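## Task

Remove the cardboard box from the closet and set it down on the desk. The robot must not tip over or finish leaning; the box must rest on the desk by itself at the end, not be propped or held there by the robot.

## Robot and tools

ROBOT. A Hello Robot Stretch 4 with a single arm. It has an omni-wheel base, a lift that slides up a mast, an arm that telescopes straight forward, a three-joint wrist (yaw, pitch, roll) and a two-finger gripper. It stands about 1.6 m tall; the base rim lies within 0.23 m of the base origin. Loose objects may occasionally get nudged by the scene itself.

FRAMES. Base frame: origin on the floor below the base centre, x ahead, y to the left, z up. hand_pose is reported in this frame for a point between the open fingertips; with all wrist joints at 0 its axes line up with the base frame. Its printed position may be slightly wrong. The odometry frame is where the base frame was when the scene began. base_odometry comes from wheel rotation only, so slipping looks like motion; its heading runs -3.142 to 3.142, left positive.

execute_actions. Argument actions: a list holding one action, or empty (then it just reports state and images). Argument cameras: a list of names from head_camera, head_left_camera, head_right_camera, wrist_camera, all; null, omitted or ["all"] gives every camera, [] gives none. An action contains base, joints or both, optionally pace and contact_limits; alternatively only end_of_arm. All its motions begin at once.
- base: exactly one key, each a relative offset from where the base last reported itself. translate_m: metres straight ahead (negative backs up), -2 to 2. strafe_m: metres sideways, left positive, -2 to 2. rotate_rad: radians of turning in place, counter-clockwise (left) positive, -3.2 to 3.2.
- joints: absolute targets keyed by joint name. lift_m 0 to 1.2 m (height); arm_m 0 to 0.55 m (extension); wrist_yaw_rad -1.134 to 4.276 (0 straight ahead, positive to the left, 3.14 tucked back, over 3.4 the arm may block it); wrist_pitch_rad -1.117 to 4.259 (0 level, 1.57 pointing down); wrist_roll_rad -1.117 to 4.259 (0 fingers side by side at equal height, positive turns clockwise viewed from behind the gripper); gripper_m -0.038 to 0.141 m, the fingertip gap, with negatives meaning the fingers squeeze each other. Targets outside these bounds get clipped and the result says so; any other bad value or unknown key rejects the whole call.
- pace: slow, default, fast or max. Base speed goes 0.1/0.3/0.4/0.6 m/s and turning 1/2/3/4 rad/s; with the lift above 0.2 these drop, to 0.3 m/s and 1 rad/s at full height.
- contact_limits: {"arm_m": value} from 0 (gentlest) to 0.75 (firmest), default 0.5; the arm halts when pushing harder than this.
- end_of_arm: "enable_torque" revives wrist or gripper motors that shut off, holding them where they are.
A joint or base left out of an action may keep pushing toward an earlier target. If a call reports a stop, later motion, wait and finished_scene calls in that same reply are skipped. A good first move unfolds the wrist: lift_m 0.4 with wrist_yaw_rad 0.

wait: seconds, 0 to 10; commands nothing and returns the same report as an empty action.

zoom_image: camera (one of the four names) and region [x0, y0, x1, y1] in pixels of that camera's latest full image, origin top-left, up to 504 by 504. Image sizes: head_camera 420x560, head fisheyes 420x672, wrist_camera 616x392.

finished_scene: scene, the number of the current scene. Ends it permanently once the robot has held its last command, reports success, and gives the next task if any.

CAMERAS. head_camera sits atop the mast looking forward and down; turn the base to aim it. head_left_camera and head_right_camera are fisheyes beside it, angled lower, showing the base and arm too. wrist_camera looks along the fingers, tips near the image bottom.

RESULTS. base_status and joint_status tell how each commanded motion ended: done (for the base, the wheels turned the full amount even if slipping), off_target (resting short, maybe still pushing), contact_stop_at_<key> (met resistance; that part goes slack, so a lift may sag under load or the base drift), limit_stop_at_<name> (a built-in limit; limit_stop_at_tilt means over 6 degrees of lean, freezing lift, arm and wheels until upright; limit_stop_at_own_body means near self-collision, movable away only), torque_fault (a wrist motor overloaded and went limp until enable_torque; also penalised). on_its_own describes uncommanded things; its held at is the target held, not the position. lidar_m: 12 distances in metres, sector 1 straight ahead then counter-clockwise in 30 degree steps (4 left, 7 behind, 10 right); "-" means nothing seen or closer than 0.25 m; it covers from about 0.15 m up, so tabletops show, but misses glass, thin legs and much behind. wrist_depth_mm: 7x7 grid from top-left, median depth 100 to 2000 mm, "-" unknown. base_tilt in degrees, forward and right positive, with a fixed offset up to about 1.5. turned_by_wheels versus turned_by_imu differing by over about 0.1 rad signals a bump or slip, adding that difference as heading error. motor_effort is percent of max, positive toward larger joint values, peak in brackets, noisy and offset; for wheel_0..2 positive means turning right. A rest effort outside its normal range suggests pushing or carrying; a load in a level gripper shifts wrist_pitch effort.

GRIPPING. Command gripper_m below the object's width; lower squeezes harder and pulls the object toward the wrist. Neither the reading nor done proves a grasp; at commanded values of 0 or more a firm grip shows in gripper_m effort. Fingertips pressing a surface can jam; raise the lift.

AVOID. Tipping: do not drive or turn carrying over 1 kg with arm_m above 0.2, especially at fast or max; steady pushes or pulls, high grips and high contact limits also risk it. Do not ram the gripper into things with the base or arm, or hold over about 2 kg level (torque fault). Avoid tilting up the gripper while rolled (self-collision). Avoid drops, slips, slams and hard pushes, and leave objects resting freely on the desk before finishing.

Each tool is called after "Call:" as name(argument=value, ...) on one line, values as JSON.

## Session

Call:
execute_actions(actions=[{"joints":{"lift_m":0.4,"wrist_yaw_rad":0}}], cameras=["head_camera","head_left_camera","head_right_camera"])

Scene clock: 2.37 s.
base_odometry: x=+0.000 y=+0.000 heading=+0.000 (m, m, rad; odometry frame)
turned_by_wheels: +0.000 (rad since the last result)
turned_by_imu: +0.001 (rad since the last result)
base_tilt: forward=-0.7 right=+0.2 (deg)
lidar_m: 1.65 1.35 1.12 1.12 1.27 1.56 1.53 1.81 2.64 2.61 2.92 1.64
base_status: not commanded
joint_positions: lift_m=+0.400 arm_m=+0.000 wrist_yaw_rad=+0.000 wrist_pitch_rad=-0.010 wrist_roll_rad=+0.006 gripper_m=+0.057
joint_status: all done
motor_effort: lift_m=+22(23) arm_m=-1(0) wrist_yaw_rad=-4(5) wrist_pitch_rad=-6(5) wrist_roll_rad=-1(1) gripper_m=-2(5) wheel_0=+1(0) wheel_1=+0(0) wheel_2=-1(0) (%)
hand_pose: x=+0.4594 y=-0.0873 z=+0.5808 quat_wxyz=(+1.000, +0.003, -0.005, +0.000) (m; base frame)
wrist_depth_mm: 1255 1756 - - - - 1921 / 1255 1661 - - - - 1983 / 1255 1756 - 1921 - 1618 - / 1255 1661 - - - - 1921 / 1255 1661 - - - - 1983 / 1229 1661 203 1983 197 1708 1863 / 1229 1397 1336 112 1336 1255 1281
pictures: head_camera, head_left_camera, head_right_camera
Images, in order (width x height): head_camera 420x560, head_left_camera 420x672, head_right_camera 420x672.

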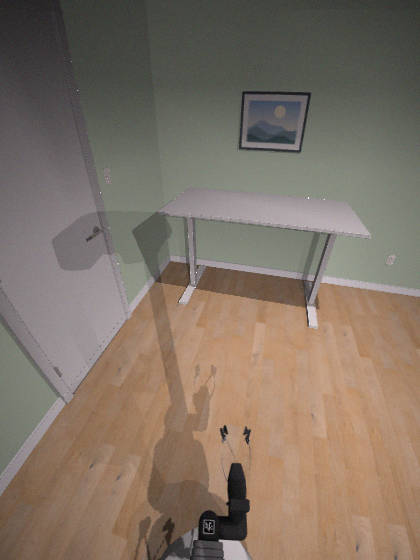

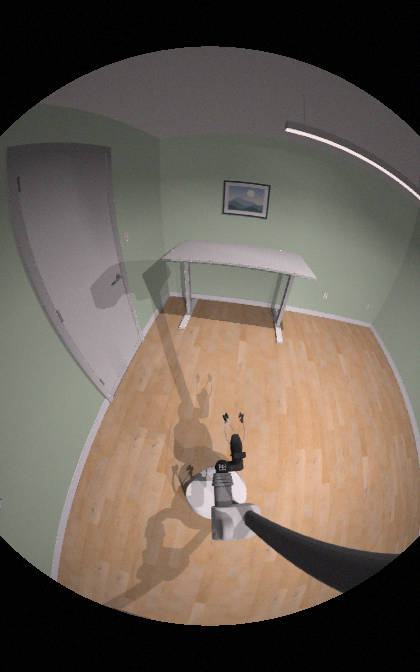

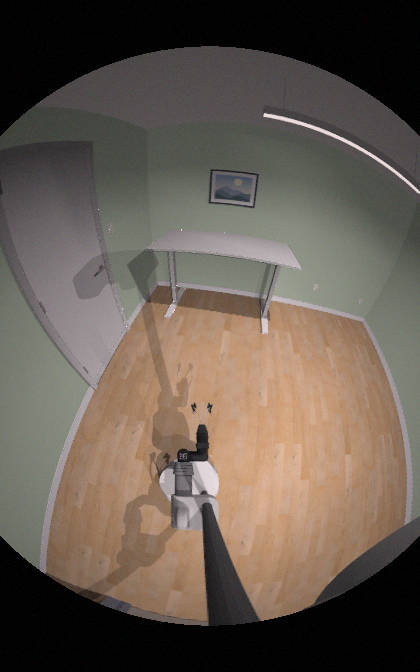

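Call:
execute_actions(actions=[{"base":{"rotate_rad":2.9},"joints":{"lift_m":0.885,"gripper_m":0}}], cameras=["head_camera","head_left_camera"])

Scene clock: 6.20 s.
base_odometry: x=+0.000 y=+0.000 heading=+2.900 (m, m, rad; odometry frame)
turned_by_wheels: +2.900 (rad since the last result)
turned_by_imu: +2.961 (rad since the last result)
base_tilt: forward=-0.7 right=+0.2 (deg)
lidar_m: 1.56 1.61 2.12 2.60 2.68 1.75 2.09 1.63 1.18 1.12 1.15 1.52
base_status: done
joint_positions: lift_m=+0.885 arm_m=+0.000 wrist_yaw_rad=+0.000 wrist_pitch_rad=-0.010 wrist_roll_rad=+0.006 gripper_m=+0.000
joint_status: all done
motor_effort: lift_m=+22(23) arm_m=-1(0) wrist_yaw_rad=-4(3) wrist_pitch_rad=-6(5) wrist_roll_rad=-1(1) gripper_m=-6(6) wheel_0=-2(10) wheel_1=-1(7) wheel_2=-2(9) (%)
hand_pose: x=+0.4594 y=-0.0874 z=+1.0658 quat_wxyz=(+1.000, +0.003, -0.005, +0.000) (m; base frame)
wrist_depth_mm: 1430 1397 1336 1397 1336 - 1464 / 1397 1397 1336 1366 1336 - 1464 / 1430 1430 1366 1366 1366 - 1537 / 1397 1397 1366 1366 1308 - 1499 / 1397 1397 1397 1366 1336 - 1537 / 1430 1397 1336 198 189 - 1499 / 1397 1366 1366 112 1336 1983 1537
pictures: head_camera, head_left_camera
Images, in order (width x height): head_camera 420x560, head_left_camera 420x672.

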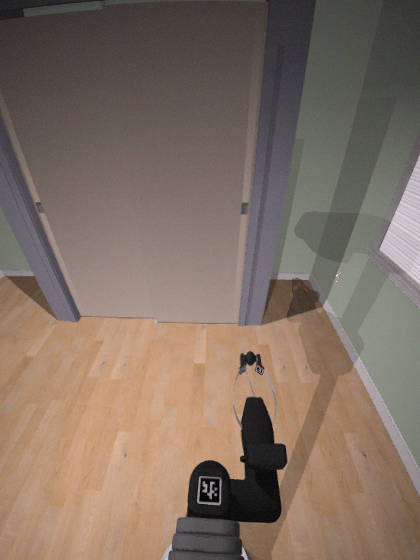

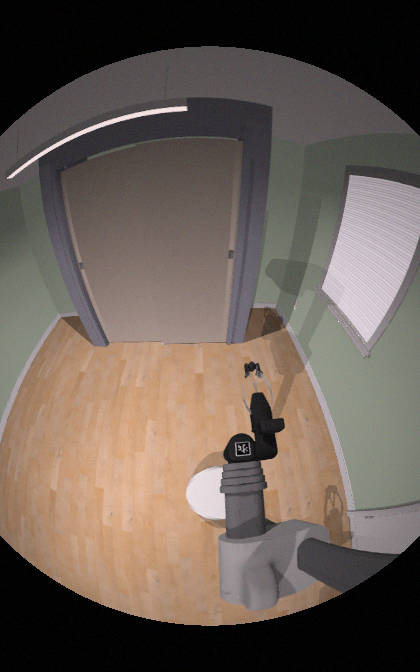

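Roughly square. Approach to the same distance as before (0.86).

Call:
execute_actions(actions=[{"base":{"translate_m":0.68},"joints":{"arm_m":0.38}}], cameras=["wrist_camera"])

Scene clock: 11.77 s.
base_odometry: x=-0.660 y=+0.163 heading=+2.900 (m, m, rad; odometry frame)
turned_by_wheels: +0.000 (rad since the last result)
turned_by_imu: +0.000 (rad since the last result)
base_tilt: forward=-0.6 right=+0.2 (deg)
lidar_m: 0.88 0.91 1.28 2.64 2.71 3.32 3.18 1.64 1.17 1.09 1.11 0.90
base_status: done
joint_positions: lift_m=+0.885 arm_m=+0.379 wrist_yaw_rad=+0.000 wrist_pitch_rad=-0.010 wrist_roll_rad=+0.006 gripper_m=+0.000
joint_status: all done
motor_effort: lift_m=+21(22) arm_m=+5(5) wrist_yaw_rad=-1(0) wrist_pitch_rad=-6(6) wrist_roll_rad=-1(0) gripper_m=-6(7) wheel_0=+3(8) wheel_1=+3(7) wheel_2=-1(13) (%)
hand_pose: x=+0.8386 y=-0.0874 z=+1.0659 quat_wxyz=(+1.000, +0.003, -0.005, +0.000) (m; base frame)
wrist_depth_mm: 287 287 287 286 286 254 270 / 287 287 287 287 286 255 268 / 289 289 287 286 286 255 270 / 290 291 289 289 287 256 270 / 289 290 289 287 296 257 271 / 293 291 291 198 190 256 271 / 293 291 290 112 289 257 271
pictures: wrist_camera
Images, in order (width x height): wrist_camera 616x392.

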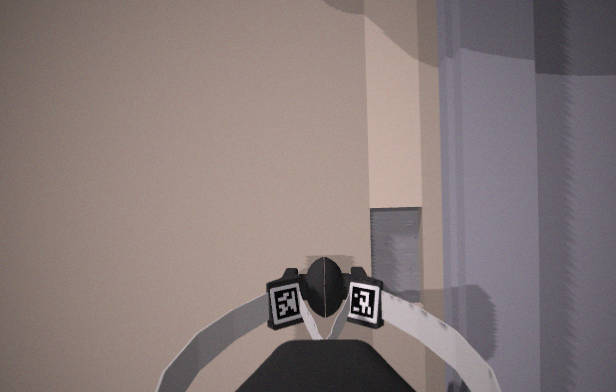

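Call:
execute_actions(actions=[{"base":{"strafe_m":-0.057}}], cameras=[])

Call:
execute_actions(actions=[{"joints":{"arm_m":0.48},"contact_limits":{"arm_m":0.2},"pace":"slow"}], cameras=[])

Call:
execute_actions(actions=[{"base":{"strafe_m":0.66},"joints":{"arm_m":0.45},"contact_limits":{"arm_m":0.3},"pace":"slow"}], cameras=["wrist_camera","head_camera"])

Scene clock: 14.80 s.
base_odometry: x=-0.647 y=+0.218 heading=+2.900 (m, m, rad; odometry frame)
turned_by_wheels: +0.000 (rad since the last result)
turned_by_imu: +0.001 (rad since the last result)
base_tilt: forward=-0.7 right=+0.2 (deg)
lidar_m: 0.86 0.91 1.29 2.69 2.78 3.30 3.17 1.58 1.11 1.01 1.04 0.91
base_status: done
joint_positions: lift_m=+0.885 arm_m=+0.379 wrist_yaw_rad=+0.000 wrist_pitch_rad=-0.010 wrist_roll_rad=+0.006 gripper_m=+0.000
joint_status: not commanded
motor_effort: lift_m=+21(21) arm_m=+5(5) wrist_yaw_rad=-2(3) wrist_pitch_rad=-6(5) wrist_roll_rad=-1(0) gripper_m=-6(7) wheel_0=+2(12) wheel_1=-1(8) wheel_2=+0(0) (%)
hand_pose: x=+0.8386 y=-0.0874 z=+1.0659 quat_wxyz=(+1.000, +0.003, -0.005, +0.000) (m; base frame)
wrist_depth_mm: 289 289 289 287 257 271 270 / 291 289 289 290 258 271 271 / 290 290 290 289 257 272 271 / 291 291 290 291 259 272 272 / 293 291 291 291 259 272 272 / 294 293 293 198 190 273 273 / 294 293 293 112 260 267 273
pictures: none
No camera images: the call's "cameras" was empty. Leave "cameras" out to get every camera's image.

Scene clock: 16.53 s.
base_odometry: x=-0.646 y=+0.218 heading=+2.900 (m, m, rad; odometry frame)
turned_by_wheels: +0.000 (rad since the last result)
turned_by_imu: +0.005 (rad since the last result)
base_tilt: forward=-0.7 right=+0.2 (deg)
lidar_m: 0.87 0.92 1.28 2.68 2.79 3.30 2.74 1.57 1.10 1.01 1.05 0.89
base_status: not commanded
joint_positions: lift_m=+0.885 arm_m=+0.439 wrist_yaw_rad=-0.005 wrist_pitch_rad=-0.011 wrist_roll_rad=+0.006 gripper_m=+0.000
joint_status: arm_m contact_stop (moved +0.060 of +0.101)
on_its_own: arm_m is slack since a contact_stop (your +0.480 is given up)
motor_effort: lift_m=+21(21) arm_m=+0(17) wrist_yaw_rad=+13(29) wrist_pitch_rad=-4(6) wrist_roll_rad=-1(0) gripper_m=-5(7) wheel_0=+1(4) wheel_1=+1(4) wheel_2=-5(9) (%)
contact_limits: arm_m 0.2
hand_pose: x=+0.8977 y=-0.0888 z=+1.0660 quat_wxyz=(+1.000, +0.003, -0.005, -0.002) (m; base frame)
wrist_depth_mm: 233 232 231 232 208 200 213 / 234 233 233 233 212 200 213 / 234 233 234 232 213 200 214 / 235 233 235 233 214 201 214 / 234 236 235 234 215 202 215 / 236 235 235 195 189 202 216 / 236 236 236 112 202 202 215
pictures: none
No camera images: the call's "cameras" was empty. Leave "cameras" out to get every camera's image.

not run: a stop came earlier in this reply.

Call:
execute_actions(actions=[{"base":{"strafe_m":0.66},"joints":{"arm_m":0.45},"contact_limits":{"arm_m":0.3},"pace":"slow"}], cameras=["wrist_camera","head_camera"])

Scene clock: 25.37 s.
base_odometry: x=-0.805 y=-0.422 heading=+2.898 (m, m, rad; odometry frame)
turned_by_wheels: -0.002 (rad since the last result)
turned_by_imu: -0.019 (rad since the last result)
base_tilt: forward=-0.7 right=+0.2 (deg)
lidar_m: 0.85 0.88 1.15 2.02 2.08 2.75 3.22 2.54 1.83 1.67 1.27 1.17
base_status: done
joint_positions: lift_m=+0.885 arm_m=+0.413 wrist_yaw_rad=-0.014 wrist_pitch_rad=-0.010 wrist_roll_rad=+0.006 gripper_m=+0.000
joint_status: arm_m contact_stop (moved -0.026 of +0.011)
on_its_own: arm_m is slack since a contact_stop (your +0.450 is given up); wrist_yaw_rad is at rest, and its effort (+41) is outside its rest range (-13 to +13)
motor_effort: lift_m=+20(20) arm_m=+0(14) wrist_yaw_rad=+41(50) wrist_pitch_rad=-6(11) wrist_roll_rad=-1(1) gripper_m=-6(8) wheel_0=-9(26) wheel_1=+1(8) wheel_2=-11(12) (%)
contact_limits: arm_m 0.3
hand_pose: x=+0.8708 y=-0.0916 z=+1.0658 quat_wxyz=(+1.000, +0.003, -0.005, -0.007) (m; base frame)
wrist_depth_mm: 226 229 229 231 232 732 741 / 226 229 229 232 234 960 976 / 228 229 232 233 233 960 991 / 229 229 230 233 236 976 976 / 229 230 232 233 246 976 991 / 229 230 233 193 189 831 809 / 229 232 233 112 237 559 640
pictures: head_camera, wrist_camera
Images, in order (width x height): head_camera 420x560, wrist_camera 616x392.

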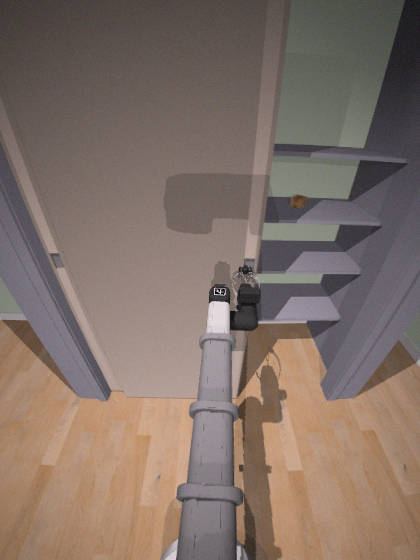

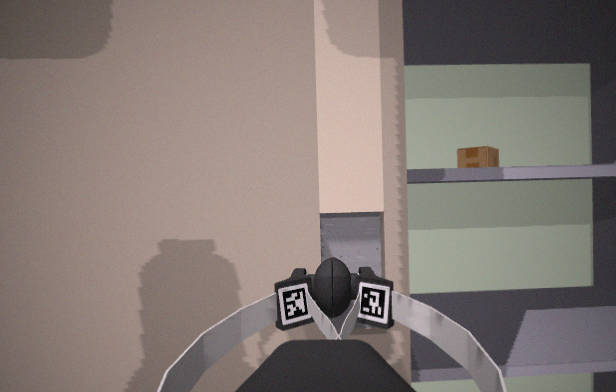

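Call:
execute_actions(actions=[{"joints":{"arm_m":0.2}}], cameras=[])

Call:
execute_actions(actions=[{"base":{"strafe_m":-0.33},"joints":{"lift_m":1.03,"gripper_m":0.14,"wrist_yaw_rad":0}}], cameras=[])

Call:
execute_actions(actions=[{"base":{"translate_m":0.4},"joints":{"arm_m":0.35}}], cameras=["wrist_camera"])

Scene clock: 29.37 s.
base_odometry: x=-0.806 y=-0.422 heading=+2.899 (m, m, rad; odometry frame)
turned_by_wheels: +0.001 (rad since the last result)
turned_by_imu: +0.002 (rad since the last result)
base_tilt: forward=-0.7 right=+0.2 (deg)
lidar_m: 0.85 0.88 1.14 2.04 2.07 2.76 3.20 2.56 1.78 1.67 1.27 1.17
base_status: not commanded
joint_positions: lift_m=+0.885 arm_m=+0.201 wrist_yaw_rad=+0.000 wrist_pitch_rad=-0.010 wrist_roll_rad=+0.006 gripper_m=+0.000
joint_status: all done
motor_effort: lift_m=+20(20) arm_m=-4(8) wrist_yaw_rad=-1(40) wrist_pitch_rad=-7(7) wrist_roll_rad=-1(0) gripper_m=-7(8) wheel_0=+0(9) wheel_1=+0(1) wheel_2=-3(11) (%)
hand_pose: x=+0.6602 y=-0.0874 z=+1.0659 quat_wxyz=(+1.000, +0.003, -0.005, +0.000) (m; base frame)
wrist_depth_mm: 436 442 439 439 778 854 866 / 436 439 436 436 1008 1118 1025 / 439 439 439 442 1182 1182 1118 / 439 442 442 442 1182 1182 1078 / 439 442 442 442 1160 1160 1098 / 442 442 442 198 190 917 904 / 442 445 442 112 1182 1182 1160
pictures: none
No camera images: the call's "cameras" was empty. Leave "cameras" out to get every camera's image.

Scene clock: 31.80 s.
base_odometry: x=-0.726 y=-0.102 heading=+2.900 (m, m, rad; odometry frame)
turned_by_wheels: +0.000 (rad since the last result)
turned_by_imu: +0.000 (rad since the last result)
base_tilt: forward=-0.7 right=+0.2 (deg)
lidar_m: 0.89 0.89 1.20 2.37 2.43 3.16 3.18 2.08 1.48 1.35 1.37 0.98
base_status: done
joint_positions: lift_m=+1.030 arm_m=+0.201 wrist_yaw_rad=+0.000 wrist_pitch_rad=-0.010 wrist_roll_rad=+0.006 gripper_m=+0.140
joint_status: all done
motor_effort: lift_m=+22(25) arm_m=-5(4) wrist_yaw_rad=-1(2) wrist_pitch_rad=-6(6) wrist_roll_rad=-2(0) gripper_m=+0(5) wheel_0=+2(9) wheel_1=-1(9) wheel_2=+0(2) (%)
hand_pose: x=+0.6602 y=-0.0874 z=+1.2108 quat_wxyz=(+1.000, +0.003, -0.005, +0.000) (m; base frame)
wrist_depth_mm: 452 1205 1182 1182 1182 931 525 / 455 1182 1182 1160 1182 891 530 / 455 798 1182 1205 1205 904 535 / 455 1182 1205 1182 1182 976 539 / 459 768 1160 1138 1060 809 539 / 459 462 1138 1182 1098 820 539 / 459 477 917 112 878 820 549
pictures: none
No camera images: the call's "cameras" was empty. Leave "cameras" out to get every camera's image.

Scene clock: 34.60 s.
base_odometry: x=-1.115 y=-0.006 heading=+2.900 (m, m, rad; odometry frame)
turned_by_wheels: +0.000 (rad since the last result)
turned_by_imu: +0.000 (rad since the last result)
base_tilt: forward=-0.7 right=+0.2 (deg)
lidar_m: 0.78 0.50 0.65 2.39 2.45 3.22 3.62 2.05 1.41 1.31 0.69 0.65
base_status: done
joint_positions: lift_m=+1.030 arm_m=+0.349 wrist_yaw_rad=+0.000 wrist_pitch_rad=-0.010 wrist_roll_rad=+0.006 gripper_m=+0.140
joint_status: all done
motor_effort: lift_m=+22(22) arm_m=+5(6) wrist_yaw_rad=-1(1) wrist_pitch_rad=-5(6) wrist_roll_rad=-2(0) gripper_m=-3(1) wheel_0=+2(6) wheel_1=+1(5) wheel_2=+0(10) (%)
hand_pose: x=+0.8086 y=-0.0874 z=+1.2108 quat_wxyz=(+1.000, +0.003, -0.005, +0.000) (m; base frame)
wrist_depth_mm: 355 362 370 375 382 384 389 / 530 549 564 574 591 603 564 / 621 627 640 640 634 634 615 / 634 621 634 634 640 640 621 / 627 640 634 609 640 640 580 / 394 353 314 373 309 298 347 / 260 256 255 112 248 242 239
pictures: wrist_camera
Images, in order (width x height): wrist_camera 616x392.

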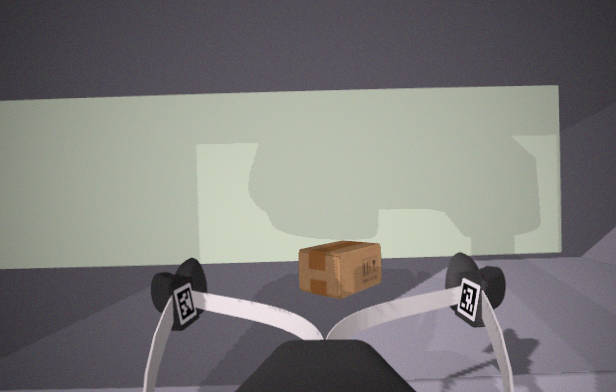

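Call:
execute_actions(actions=[{"base":{"translate_m":0.05},"joints":{"lift_m":1.012,"arm_m":0.55},"pace":"slow"}], cameras=["wrist_camera"])

Call:
execute_actions(actions=[{"joints":{"gripper_m":0.03}}], cameras=["wrist_camera"])

Scene clock: 40.00 s.
base_odometry: x=-1.163 y=+0.005 heading=+2.900 (m, m, rad; odometry frame)
turned_by_wheels: +0.000 (rad since the last result)
turned_by_imu: +0.001 (rad since the last result)
base_tilt: forward=-0.7 right=+0.2 (deg)
lidar_m: 0.73 0.44 0.58 2.38 2.46 3.23 3.67 2.06 1.41 1.32 0.59 0.61
base_status: done
joint_positions: lift_m=+1.012 arm_m=+0.549 wrist_yaw_rad=+0.000 wrist_pitch_rad=-0.014 wrist_roll_rad=+0.006 gripper_m=+0.140
joint_status: all done
motor_effort: lift_m=+13(20) arm_m=+5(3) wrist_yaw_rad=+0(5) wrist_pitch_rad=+4(6) wrist_roll_rad=+0(1) gripper_m=-1(2) wheel_0=+3(6) wheel_1=+0(7) wheel_2=-2(10) (%)
hand_pose: x=+1.0083 y=-0.0876 z=+1.1945 quat_wxyz=(+1.000, +0.003, -0.007, +0.000) (m; base frame)
wrist_depth_mm: 379 379 382 379 382 384 384 / 379 382 384 384 382 384 387 / 379 379 384 384 382 387 387 / 384 384 382 387 384 387 387 / 382 384 384 384 382 387 384 / 349 312 217 173 186 213 310 / 229 228 225 112 185 214 212
pictures: wrist_camera
Images, in order (width x height): wrist_camera 616x392.

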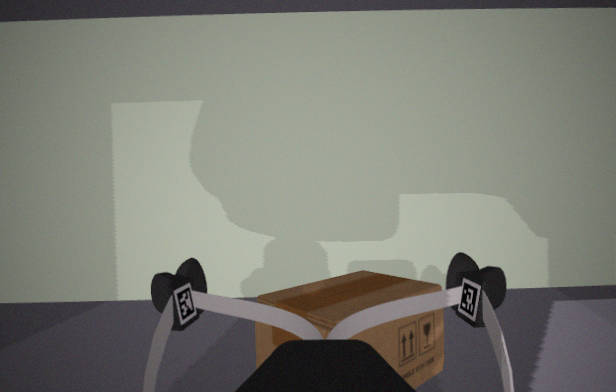

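Scene clock: 42.10 s.
base_odometry: x=-1.163 y=+0.005 heading=+2.900 (m, m, rad; odometry frame)
turned_by_wheels: +0.000 (rad since the last result)
turned_by_imu: +0.000 (rad since the last result)
base_tilt: forward=-0.7 right=+0.3 (deg)
lidar_m: 0.73 0.46 0.58 2.39 2.44 3.24 3.68 2.08 1.42 1.32 0.60 0.62
base_status: not commanded
joint_positions: lift_m=+1.012 arm_m=+0.549 wrist_yaw_rad=+0.000 wrist_pitch_rad=-0.014 wrist_roll_rad=+0.006 gripper_m=+0.030
joint_status: all done
motor_effort: lift_m=+13(14) arm_m=+5(5) wrist_yaw_rad=+0(1) wrist_pitch_rad=+5(5) wrist_roll_rad=+0(0) gripper_m=-23(18) wheel_0=+3(3) wheel_1=+1(0) wheel_2=-3(2) (%)
hand_pose: x=+1.0084 y=-0.0875 z=+1.1945 quat_wxyz=(+1.000, +0.003, -0.007, +0.000) (m; base frame)
wrist_depth_mm: 382 379 379 384 384 382 384 / 382 379 382 382 379 384 384 / 377 382 384 382 382 384 387 / 384 382 384 387 387 387 387 / 377 382 384 384 387 387 387 / 349 345 183 173 187 180 309 / 230 213 181 112 189 204 211
pictures: wrist_camera
Images, in order (width x height): wrist_camera 616x392.

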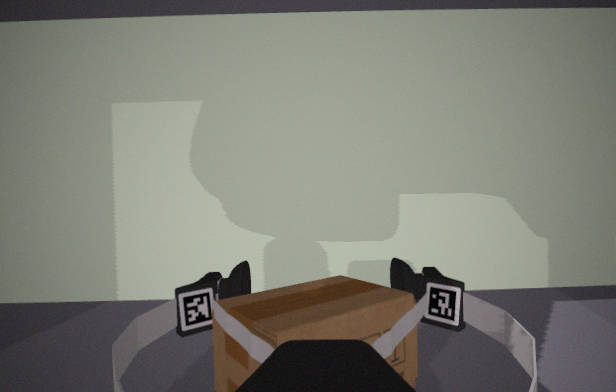

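Call:
execute_actions(actions=[{"joints":{"lift_m":1.045}}], cameras=["wrist_camera"])

Call:
execute_actions(actions=[{"base":{"translate_m":-0.5},"joints":{"arm_m":0.0}}], cameras=[])

Call:
execute_actions(actions=[{"base":{"rotate_rad":-3.0},"pace":"slow"}], cameras=["head_camera","wrist_camera"])

Scene clock: 44.33 s.
base_odometry: x=-1.163 y=+0.005 heading=+2.900 (m, m, rad; odometry frame)
turned_by_wheels: +0.000 (rad since the last result)
turned_by_imu: +0.001 (rad since the last result)
base_tilt: forward=-0.6 right=+0.2 (deg)
lidar_m: 0.73 0.46 0.57 2.39 2.46 3.22 3.66 2.05 1.41 1.31 0.63 0.60
base_status: not commanded
joint_positions: lift_m=+1.045 arm_m=+0.549 wrist_yaw_rad=+0.000 wrist_pitch_rad=-0.010 wrist_roll_rad=+0.006 gripper_m=+0.030
joint_status: all done
motor_effort: lift_m=+22(24) arm_m=+5(5) wrist_yaw_rad=+0(1) wrist_pitch_rad=-7(7) wrist_roll_rad=+1(0) gripper_m=-23(22) wheel_0=+3(3) wheel_1=+1(1) wheel_2=-2(2) (%)
hand_pose: x=+1.0084 y=-0.0875 z=+1.2256 quat_wxyz=(+1.000, +0.003, -0.005, +0.000) (m; base frame)
wrist_depth_mm: 327 332 338 347 349 355 357 / 377 382 382 379 382 382 382 / 379 384 382 384 384 384 384 / 379 382 382 382 384 382 387 / 382 382 387 382 387 387 389 / 384 384 183 171 187 180 387 / 291 271 180 112 186 257 266
pictures: wrist_camera
Images, in order (width x height): wrist_camera 616x392.

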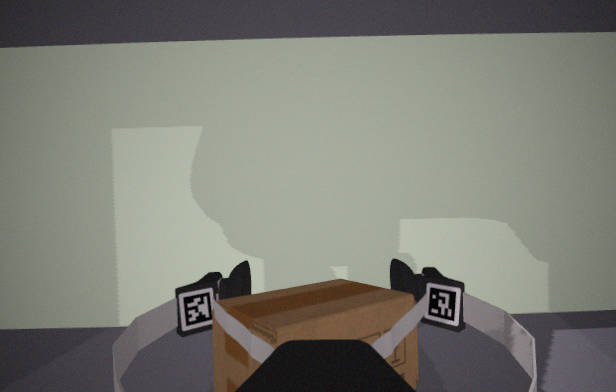

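Scene clock: 47.50 s.
base_odometry: x=-0.678 y=-0.114 heading=+2.900 (m, m, rad; odometry frame)
turned_by_wheels: +0.000 (rad since the last result)
turned_by_imu: +0.001 (rad since the last result)
base_tilt: forward=-0.8 right=+0.1 (deg)
lidar_m: 0.95 0.94 1.25 2.37 2.40 3.19 3.15 2.10 1.48 1.35 1.38 1.03
base_status: done
joint_positions: lift_m=+1.045 arm_m=+0.001 wrist_yaw_rad=+0.000 wrist_pitch_rad=-0.009 wrist_roll_rad=+0.006 gripper_m=+0.030
joint_status: all done
motor_effort: lift_m=+21(22) arm_m=-4(3) wrist_yaw_rad=+0(2) wrist_pitch_rad=-8(8) wrist_roll_rad=-1(1) gripper_m=-21(22) wheel_0=-2(8) wheel_1=-3(6) wheel_2=+2(13) (%)
hand_pose: x=+0.4602 y=-0.0875 z=+1.2256 quat_wxyz=(+1.000, +0.003, -0.005, +0.000) (m; base frame)
wrist_depth_mm: 699 707 1430 1430 1430 788 699 / 707 707 1430 1464 1464 778 699 / 707 715 1464 1464 1464 798 699 / 707 715 1397 1499 1430 809 699 / 707 715 1336 1464 1205 798 699 / 707 715 183 171 187 179 699 / 715 707 179 112 187 1025 707
pictures: none
No camera images: the call's "cameras" was empty. Leave "cameras" out to get every camera's image.

Scene clock: 51.80 s.
base_odometry: x=-0.678 y=-0.114 heading=-0.100 (m, m, rad; odometry frame)
turned_by_wheels: -2.999 (rad since the last result)
turned_by_imu: -3.060 (rad since the last result)
base_tilt: forward=-0.6 right=+0.2 (deg)
lidar_m: 2.30 1.81 1.42 1.34 1.44 1.03 0.93 0.99 1.42 2.37 2.53 3.17
base_status: done
joint_positions: lift_m=+1.045 arm_m=+0.001 wrist_yaw_rad=+0.000 wrist_pitch_rad=-0.009 wrist_roll_rad=+0.006 gripper_m=+0.030
joint_status: not commanded
motor_effort: lift_m=+21(22) arm_m=-5(4) wrist_yaw_rad=-2(1) wrist_pitch_rad=-7(9) wrist_roll_rad=+0(1) gripper_m=-21(22) wheel_0=+4(9) wheel_1=+1(6) wheel_2=+3(5) (%)
hand_pose: x=+0.4602 y=-0.0874 z=+1.2256 quat_wxyz=(+1.000, +0.003, -0.005, +0.000) (m; base frame)
wrist_depth_mm: 1756 - - - - - - / 1708 - - - - - - / 1756 - - - - - - / 1708 - - - - - - / 1708 - - - - - - / 1708 - 183 171 186 180 - / 1756 - 179 112 187 - -
pictures: head_camera, wrist_camera
Images, in order (width x height): head_camera 420x560, wrist_camera 616x392.

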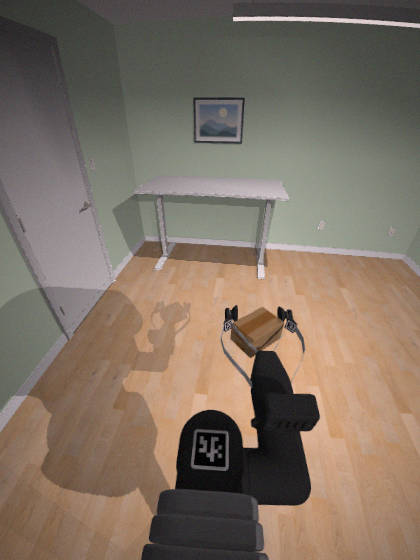

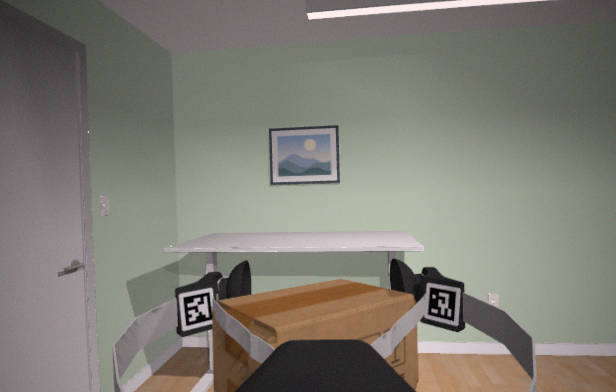

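Desk is higher (~1.0 m); keep the lift high.

Call:
execute_actions(actions=[{"base":{"translate_m":1.85},"joints":{"lift_m":1.1,"arm_m":0.3}}], cameras=["head_camera","wrist_camera"])

Scene clock: 60.63 s.
base_odometry: x=+1.163 y=-0.298 heading=-0.099 (m, m, rad; odometry frame)
turned_by_wheels: +0.000 (rad since the last result)
turned_by_imu: -0.001 (rad since the last result)
base_tilt: forward=-0.7 right=+0.2 (deg)
lidar_m: 0.45 0.49 0.70 1.18 1.30 1.91 2.78 2.96 2.56 2.50 0.61 0.46
base_status: done
joint_positions: lift_m=+1.100 arm_m=+0.299 wrist_yaw_rad=+0.000 wrist_pitch_rad=-0.009 wrist_roll_rad=+0.006 gripper_m=+0.030
joint_status: all done
motor_effort: lift_m=+22(24) arm_m=+5(8) wrist_yaw_rad=-2(0) wrist_pitch_rad=-8(8) wrist_roll_rad=-1(0) gripper_m=-23(23) wheel_0=+3(9) wheel_1=+1(6) wheel_2=-2(12) (%)
hand_pose: x=+0.7586 y=-0.0874 z=+1.2806 quat_wxyz=(+1.000, +0.003, -0.005, +0.000) (m; base frame)
wrist_depth_mm: 809 759 741 715 715 699 676 / 809 759 741 723 715 707 683 / 809 778 750 715 715 699 676 / 809 778 750 741 715 707 683 / 820 798 778 750 723 699 691 / 820 809 183 170 186 179 691 / 820 788 179 112 187 715 683
pictures: head_camera, wrist_camera
Images, in order (width x height): head_camera 420x560, wrist_camera 616x392.

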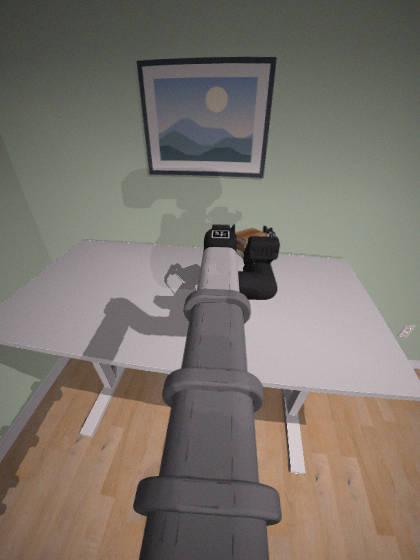

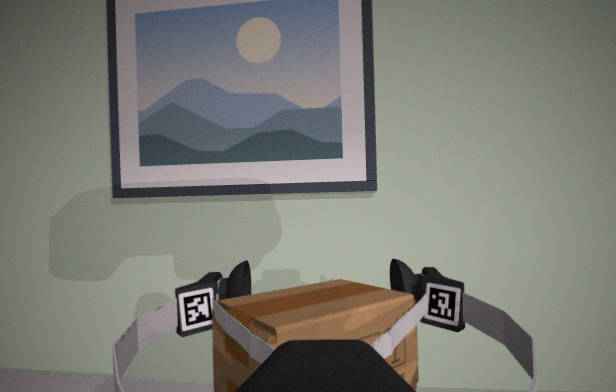

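Call:
execute_actions(actions=[{"joints":{"lift_m":0.9}}], cameras=[])

Scene clock: 63.40 s.
base_odometry: x=+1.163 y=-0.298 heading=-0.099 (m, m, rad; odometry frame)
turned_by_wheels: +0.000 (rad since the last result)
turned_by_imu: +0.001 (rad since the last result)
base_tilt: forward=-0.6 right=+0.2 (deg)
lidar_m: 0.46 0.49 0.72 1.19 1.31 1.91 2.78 2.96 2.57 2.51 0.62 0.46
base_status: not commanded
joint_positions: lift_m=+0.900 arm_m=+0.299 wrist_yaw_rad=+0.000 wrist_pitch_rad=-0.009 wrist_roll_rad=+0.006 gripper_m=+0.030
joint_status: all done
motor_effort: lift_m=+14(22) arm_m=+5(5) wrist_yaw_rad=-2(1) wrist_pitch_rad=-7(9) wrist_roll_rad=-2(1) gripper_m=-22(23) wheel_0=+4(4) wheel_1=+1(1) wheel_2=-2(2) (%)
hand_pose: x=+0.7586 y=-0.0874 z=+1.0812 quat_wxyz=(+1.000, +0.003, -0.005, +0.000) (m; base frame)
wrist_depth_mm: 820 768 741 715 707 699 676 / 809 759 741 723 715 699 676 / 820 788 768 750 732 699 683 / 820 798 768 741 715 715 683 / 820 809 768 750 723 707 691 / 597 591 183 171 187 180 530 / 399 368 179 112 187 351 364
pictures: none
No camera images: the call's "cameras" was empty. Leave "cameras" out to get every camera's image.

Call:
execute_actions(actions=[{"joints":{"lift_m":0.813},"pace":"slow"}], cameras=[])

Call:
execute_actions(actions=[{"joints":{"gripper_m":0.14}}], cameras=[])

Call:
execute_actions(actions=[{"joints":{"lift_m":0.95}}], cameras=["head_camera","wrist_camera"])

Scene clock: 66.73 s.
base_odometry: x=+1.163 y=-0.298 heading=-0.099 (m, m, rad; odometry frame)
turned_by_wheels: +0.000 (rad since the last result)
turned_by_imu: +0.001 (rad since the last result)
base_tilt: forward=-0.8 right=+0.2 (deg)
lidar_m: 0.48 0.48 0.73 1.17 1.31 1.91 2.76 2.96 2.58 2.51 0.61 0.50
base_status: not commanded
joint_positions: lift_m=+0.814 arm_m=+0.299 wrist_yaw_rad=-0.001 wrist_pitch_rad=-0.016 wrist_roll_rad=+0.007 gripper_m=+0.030
joint_status: all done
motor_effort: lift_m=+4(14) arm_m=+4(5) wrist_yaw_rad=+0(0) wrist_pitch_rad=+12(13) wrist_roll_rad=-5(3) gripper_m=-24(25) wheel_0=+4(4) wheel_1=+1(1) wheel_2=-2(2) (%)
hand_pose: x=+0.7585 y=-0.0876 z=+0.9972 quat_wxyz=(+1.000, +0.004, -0.008, +0.000) (m; base frame)
wrist_depth_mm: 820 759 750 715 723 699 691 / 809 788 768 741 715 699 683 / 831 778 759 741 732 699 691 / 820 778 768 741 715 707 683 / 809 778 723 691 668 634 615 / 362 357 182 171 186 180 320 / 235 218 180 112 187 208 210
pictures: none
No camera images: the call's "cameras" was empty. Leave "cameras" out to get every camera's image.

Scene clock: 68.83 s.
base_odometry: x=+1.163 y=-0.298 heading=-0.099 (m, m, rad; odometry frame)
turned_by_wheels: +0.000 (rad since the last result)
turned_by_imu: +0.000 (rad since the last result)
base_tilt: forward=-0.7 right=+0.2 (deg)
lidar_m: 0.47 0.48 0.69 1.17 1.31 1.93 2.78 2.94 2.56 2.51 0.62 0.48
base_status: not commanded
joint_positions: lift_m=+0.814 arm_m=+0.299 wrist_yaw_rad=-0.001 wrist_pitch_rad=-0.017 wrist_roll_rad=+0.007 gripper_m=+0.140
joint_status: all done
motor_effort: lift_m=+3(3) arm_m=+5(5) wrist_yaw_rad=+0(1) wrist_pitch_rad=+14(13) wrist_roll_rad=-4(5) gripper_m=+0(20) wheel_0=+4(4) wheel_1=+1(1) wheel_2=-2(2) (%)
hand_pose: x=+0.7585 y=-0.0876 z=+0.9973 quat_wxyz=(+1.000, +0.004, -0.009, +0.000) (m; base frame)
wrist_depth_mm: 809 788 741 732 715 707 691 / 809 788 759 750 723 699 683 / 820 778 788 741 723 699 676 / 809 798 778 741 715 699 683 / 798 778 778 699 668 634 615 / 362 322 202 178 196 273 322 / 236 231 216 112 206 220 218
pictures: none
No camera images: the call's "cameras" was empty. Leave "cameras" out to get every camera's image.

Scene clock: 70.47 s.
base_odometry: x=+1.163 y=-0.298 heading=-0.099 (m, m, rad; odometry frame)
turned_by_wheels: +0.000 (rad since the last result)
turned_by_imu: +0.000 (rad since the last result)
base_tilt: forward=-0.6 right=+0.2 (deg)
lidar_m: 0.44 0.48 0.73 1.18 1.31 1.92 2.77 2.97 2.54 2.51 0.59 0.47
base_status: not commanded
joint_positions: lift_m=+0.950 arm_m=+0.299 wrist_yaw_rad=+0.000 wrist_pitch_rad=-0.010 wrist_roll_rad=+0.006 gripper_m=+0.140
joint_status: all done
motor_effort: lift_m=+22(20) arm_m=+5(5) wrist_yaw_rad=-3(1) wrist_pitch_rad=-5(15) wrist_roll_rad=-1(4) gripper_m=+0(1) wheel_0=+4(4) wheel_1=+1(1) wheel_2=-2(2) (%)
hand_pose: x=+0.7586 y=-0.0874 z=+1.1309 quat_wxyz=(+1.000, +0.003, -0.005, +0.000) (m; base frame)
wrist_depth_mm: 809 759 732 715 707 691 676 / 809 778 741 715 715 699 676 / 820 788 759 741 723 707 683 / 820 798 778 741 723 707 691 / 820 798 768 750 732 699 683 / 759 691 615 741 603 580 683 / 508 500 496 112 484 473 466
pictures: head_camera, wrist_camera
Images, in order (width x height): head_camera 420x560, wrist_camera 616x392.

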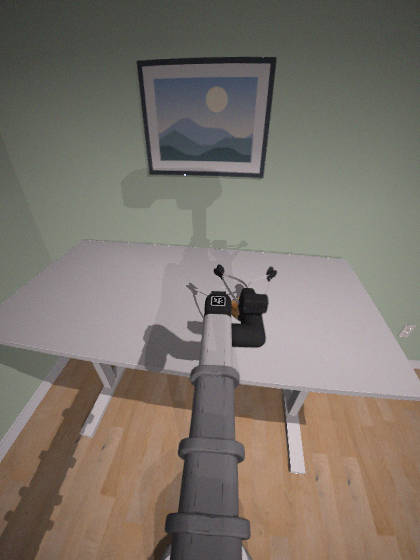

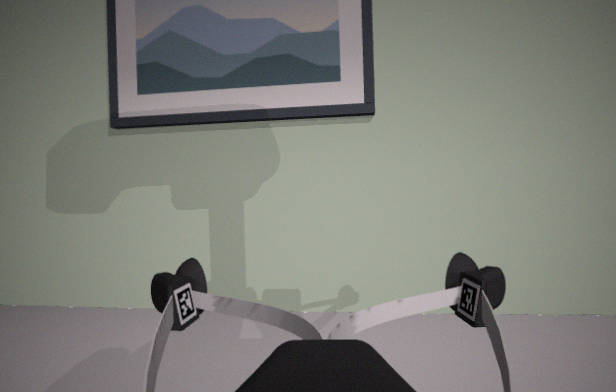

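Call:
finished_scene(scene=2)

The scene is finished: the task was done.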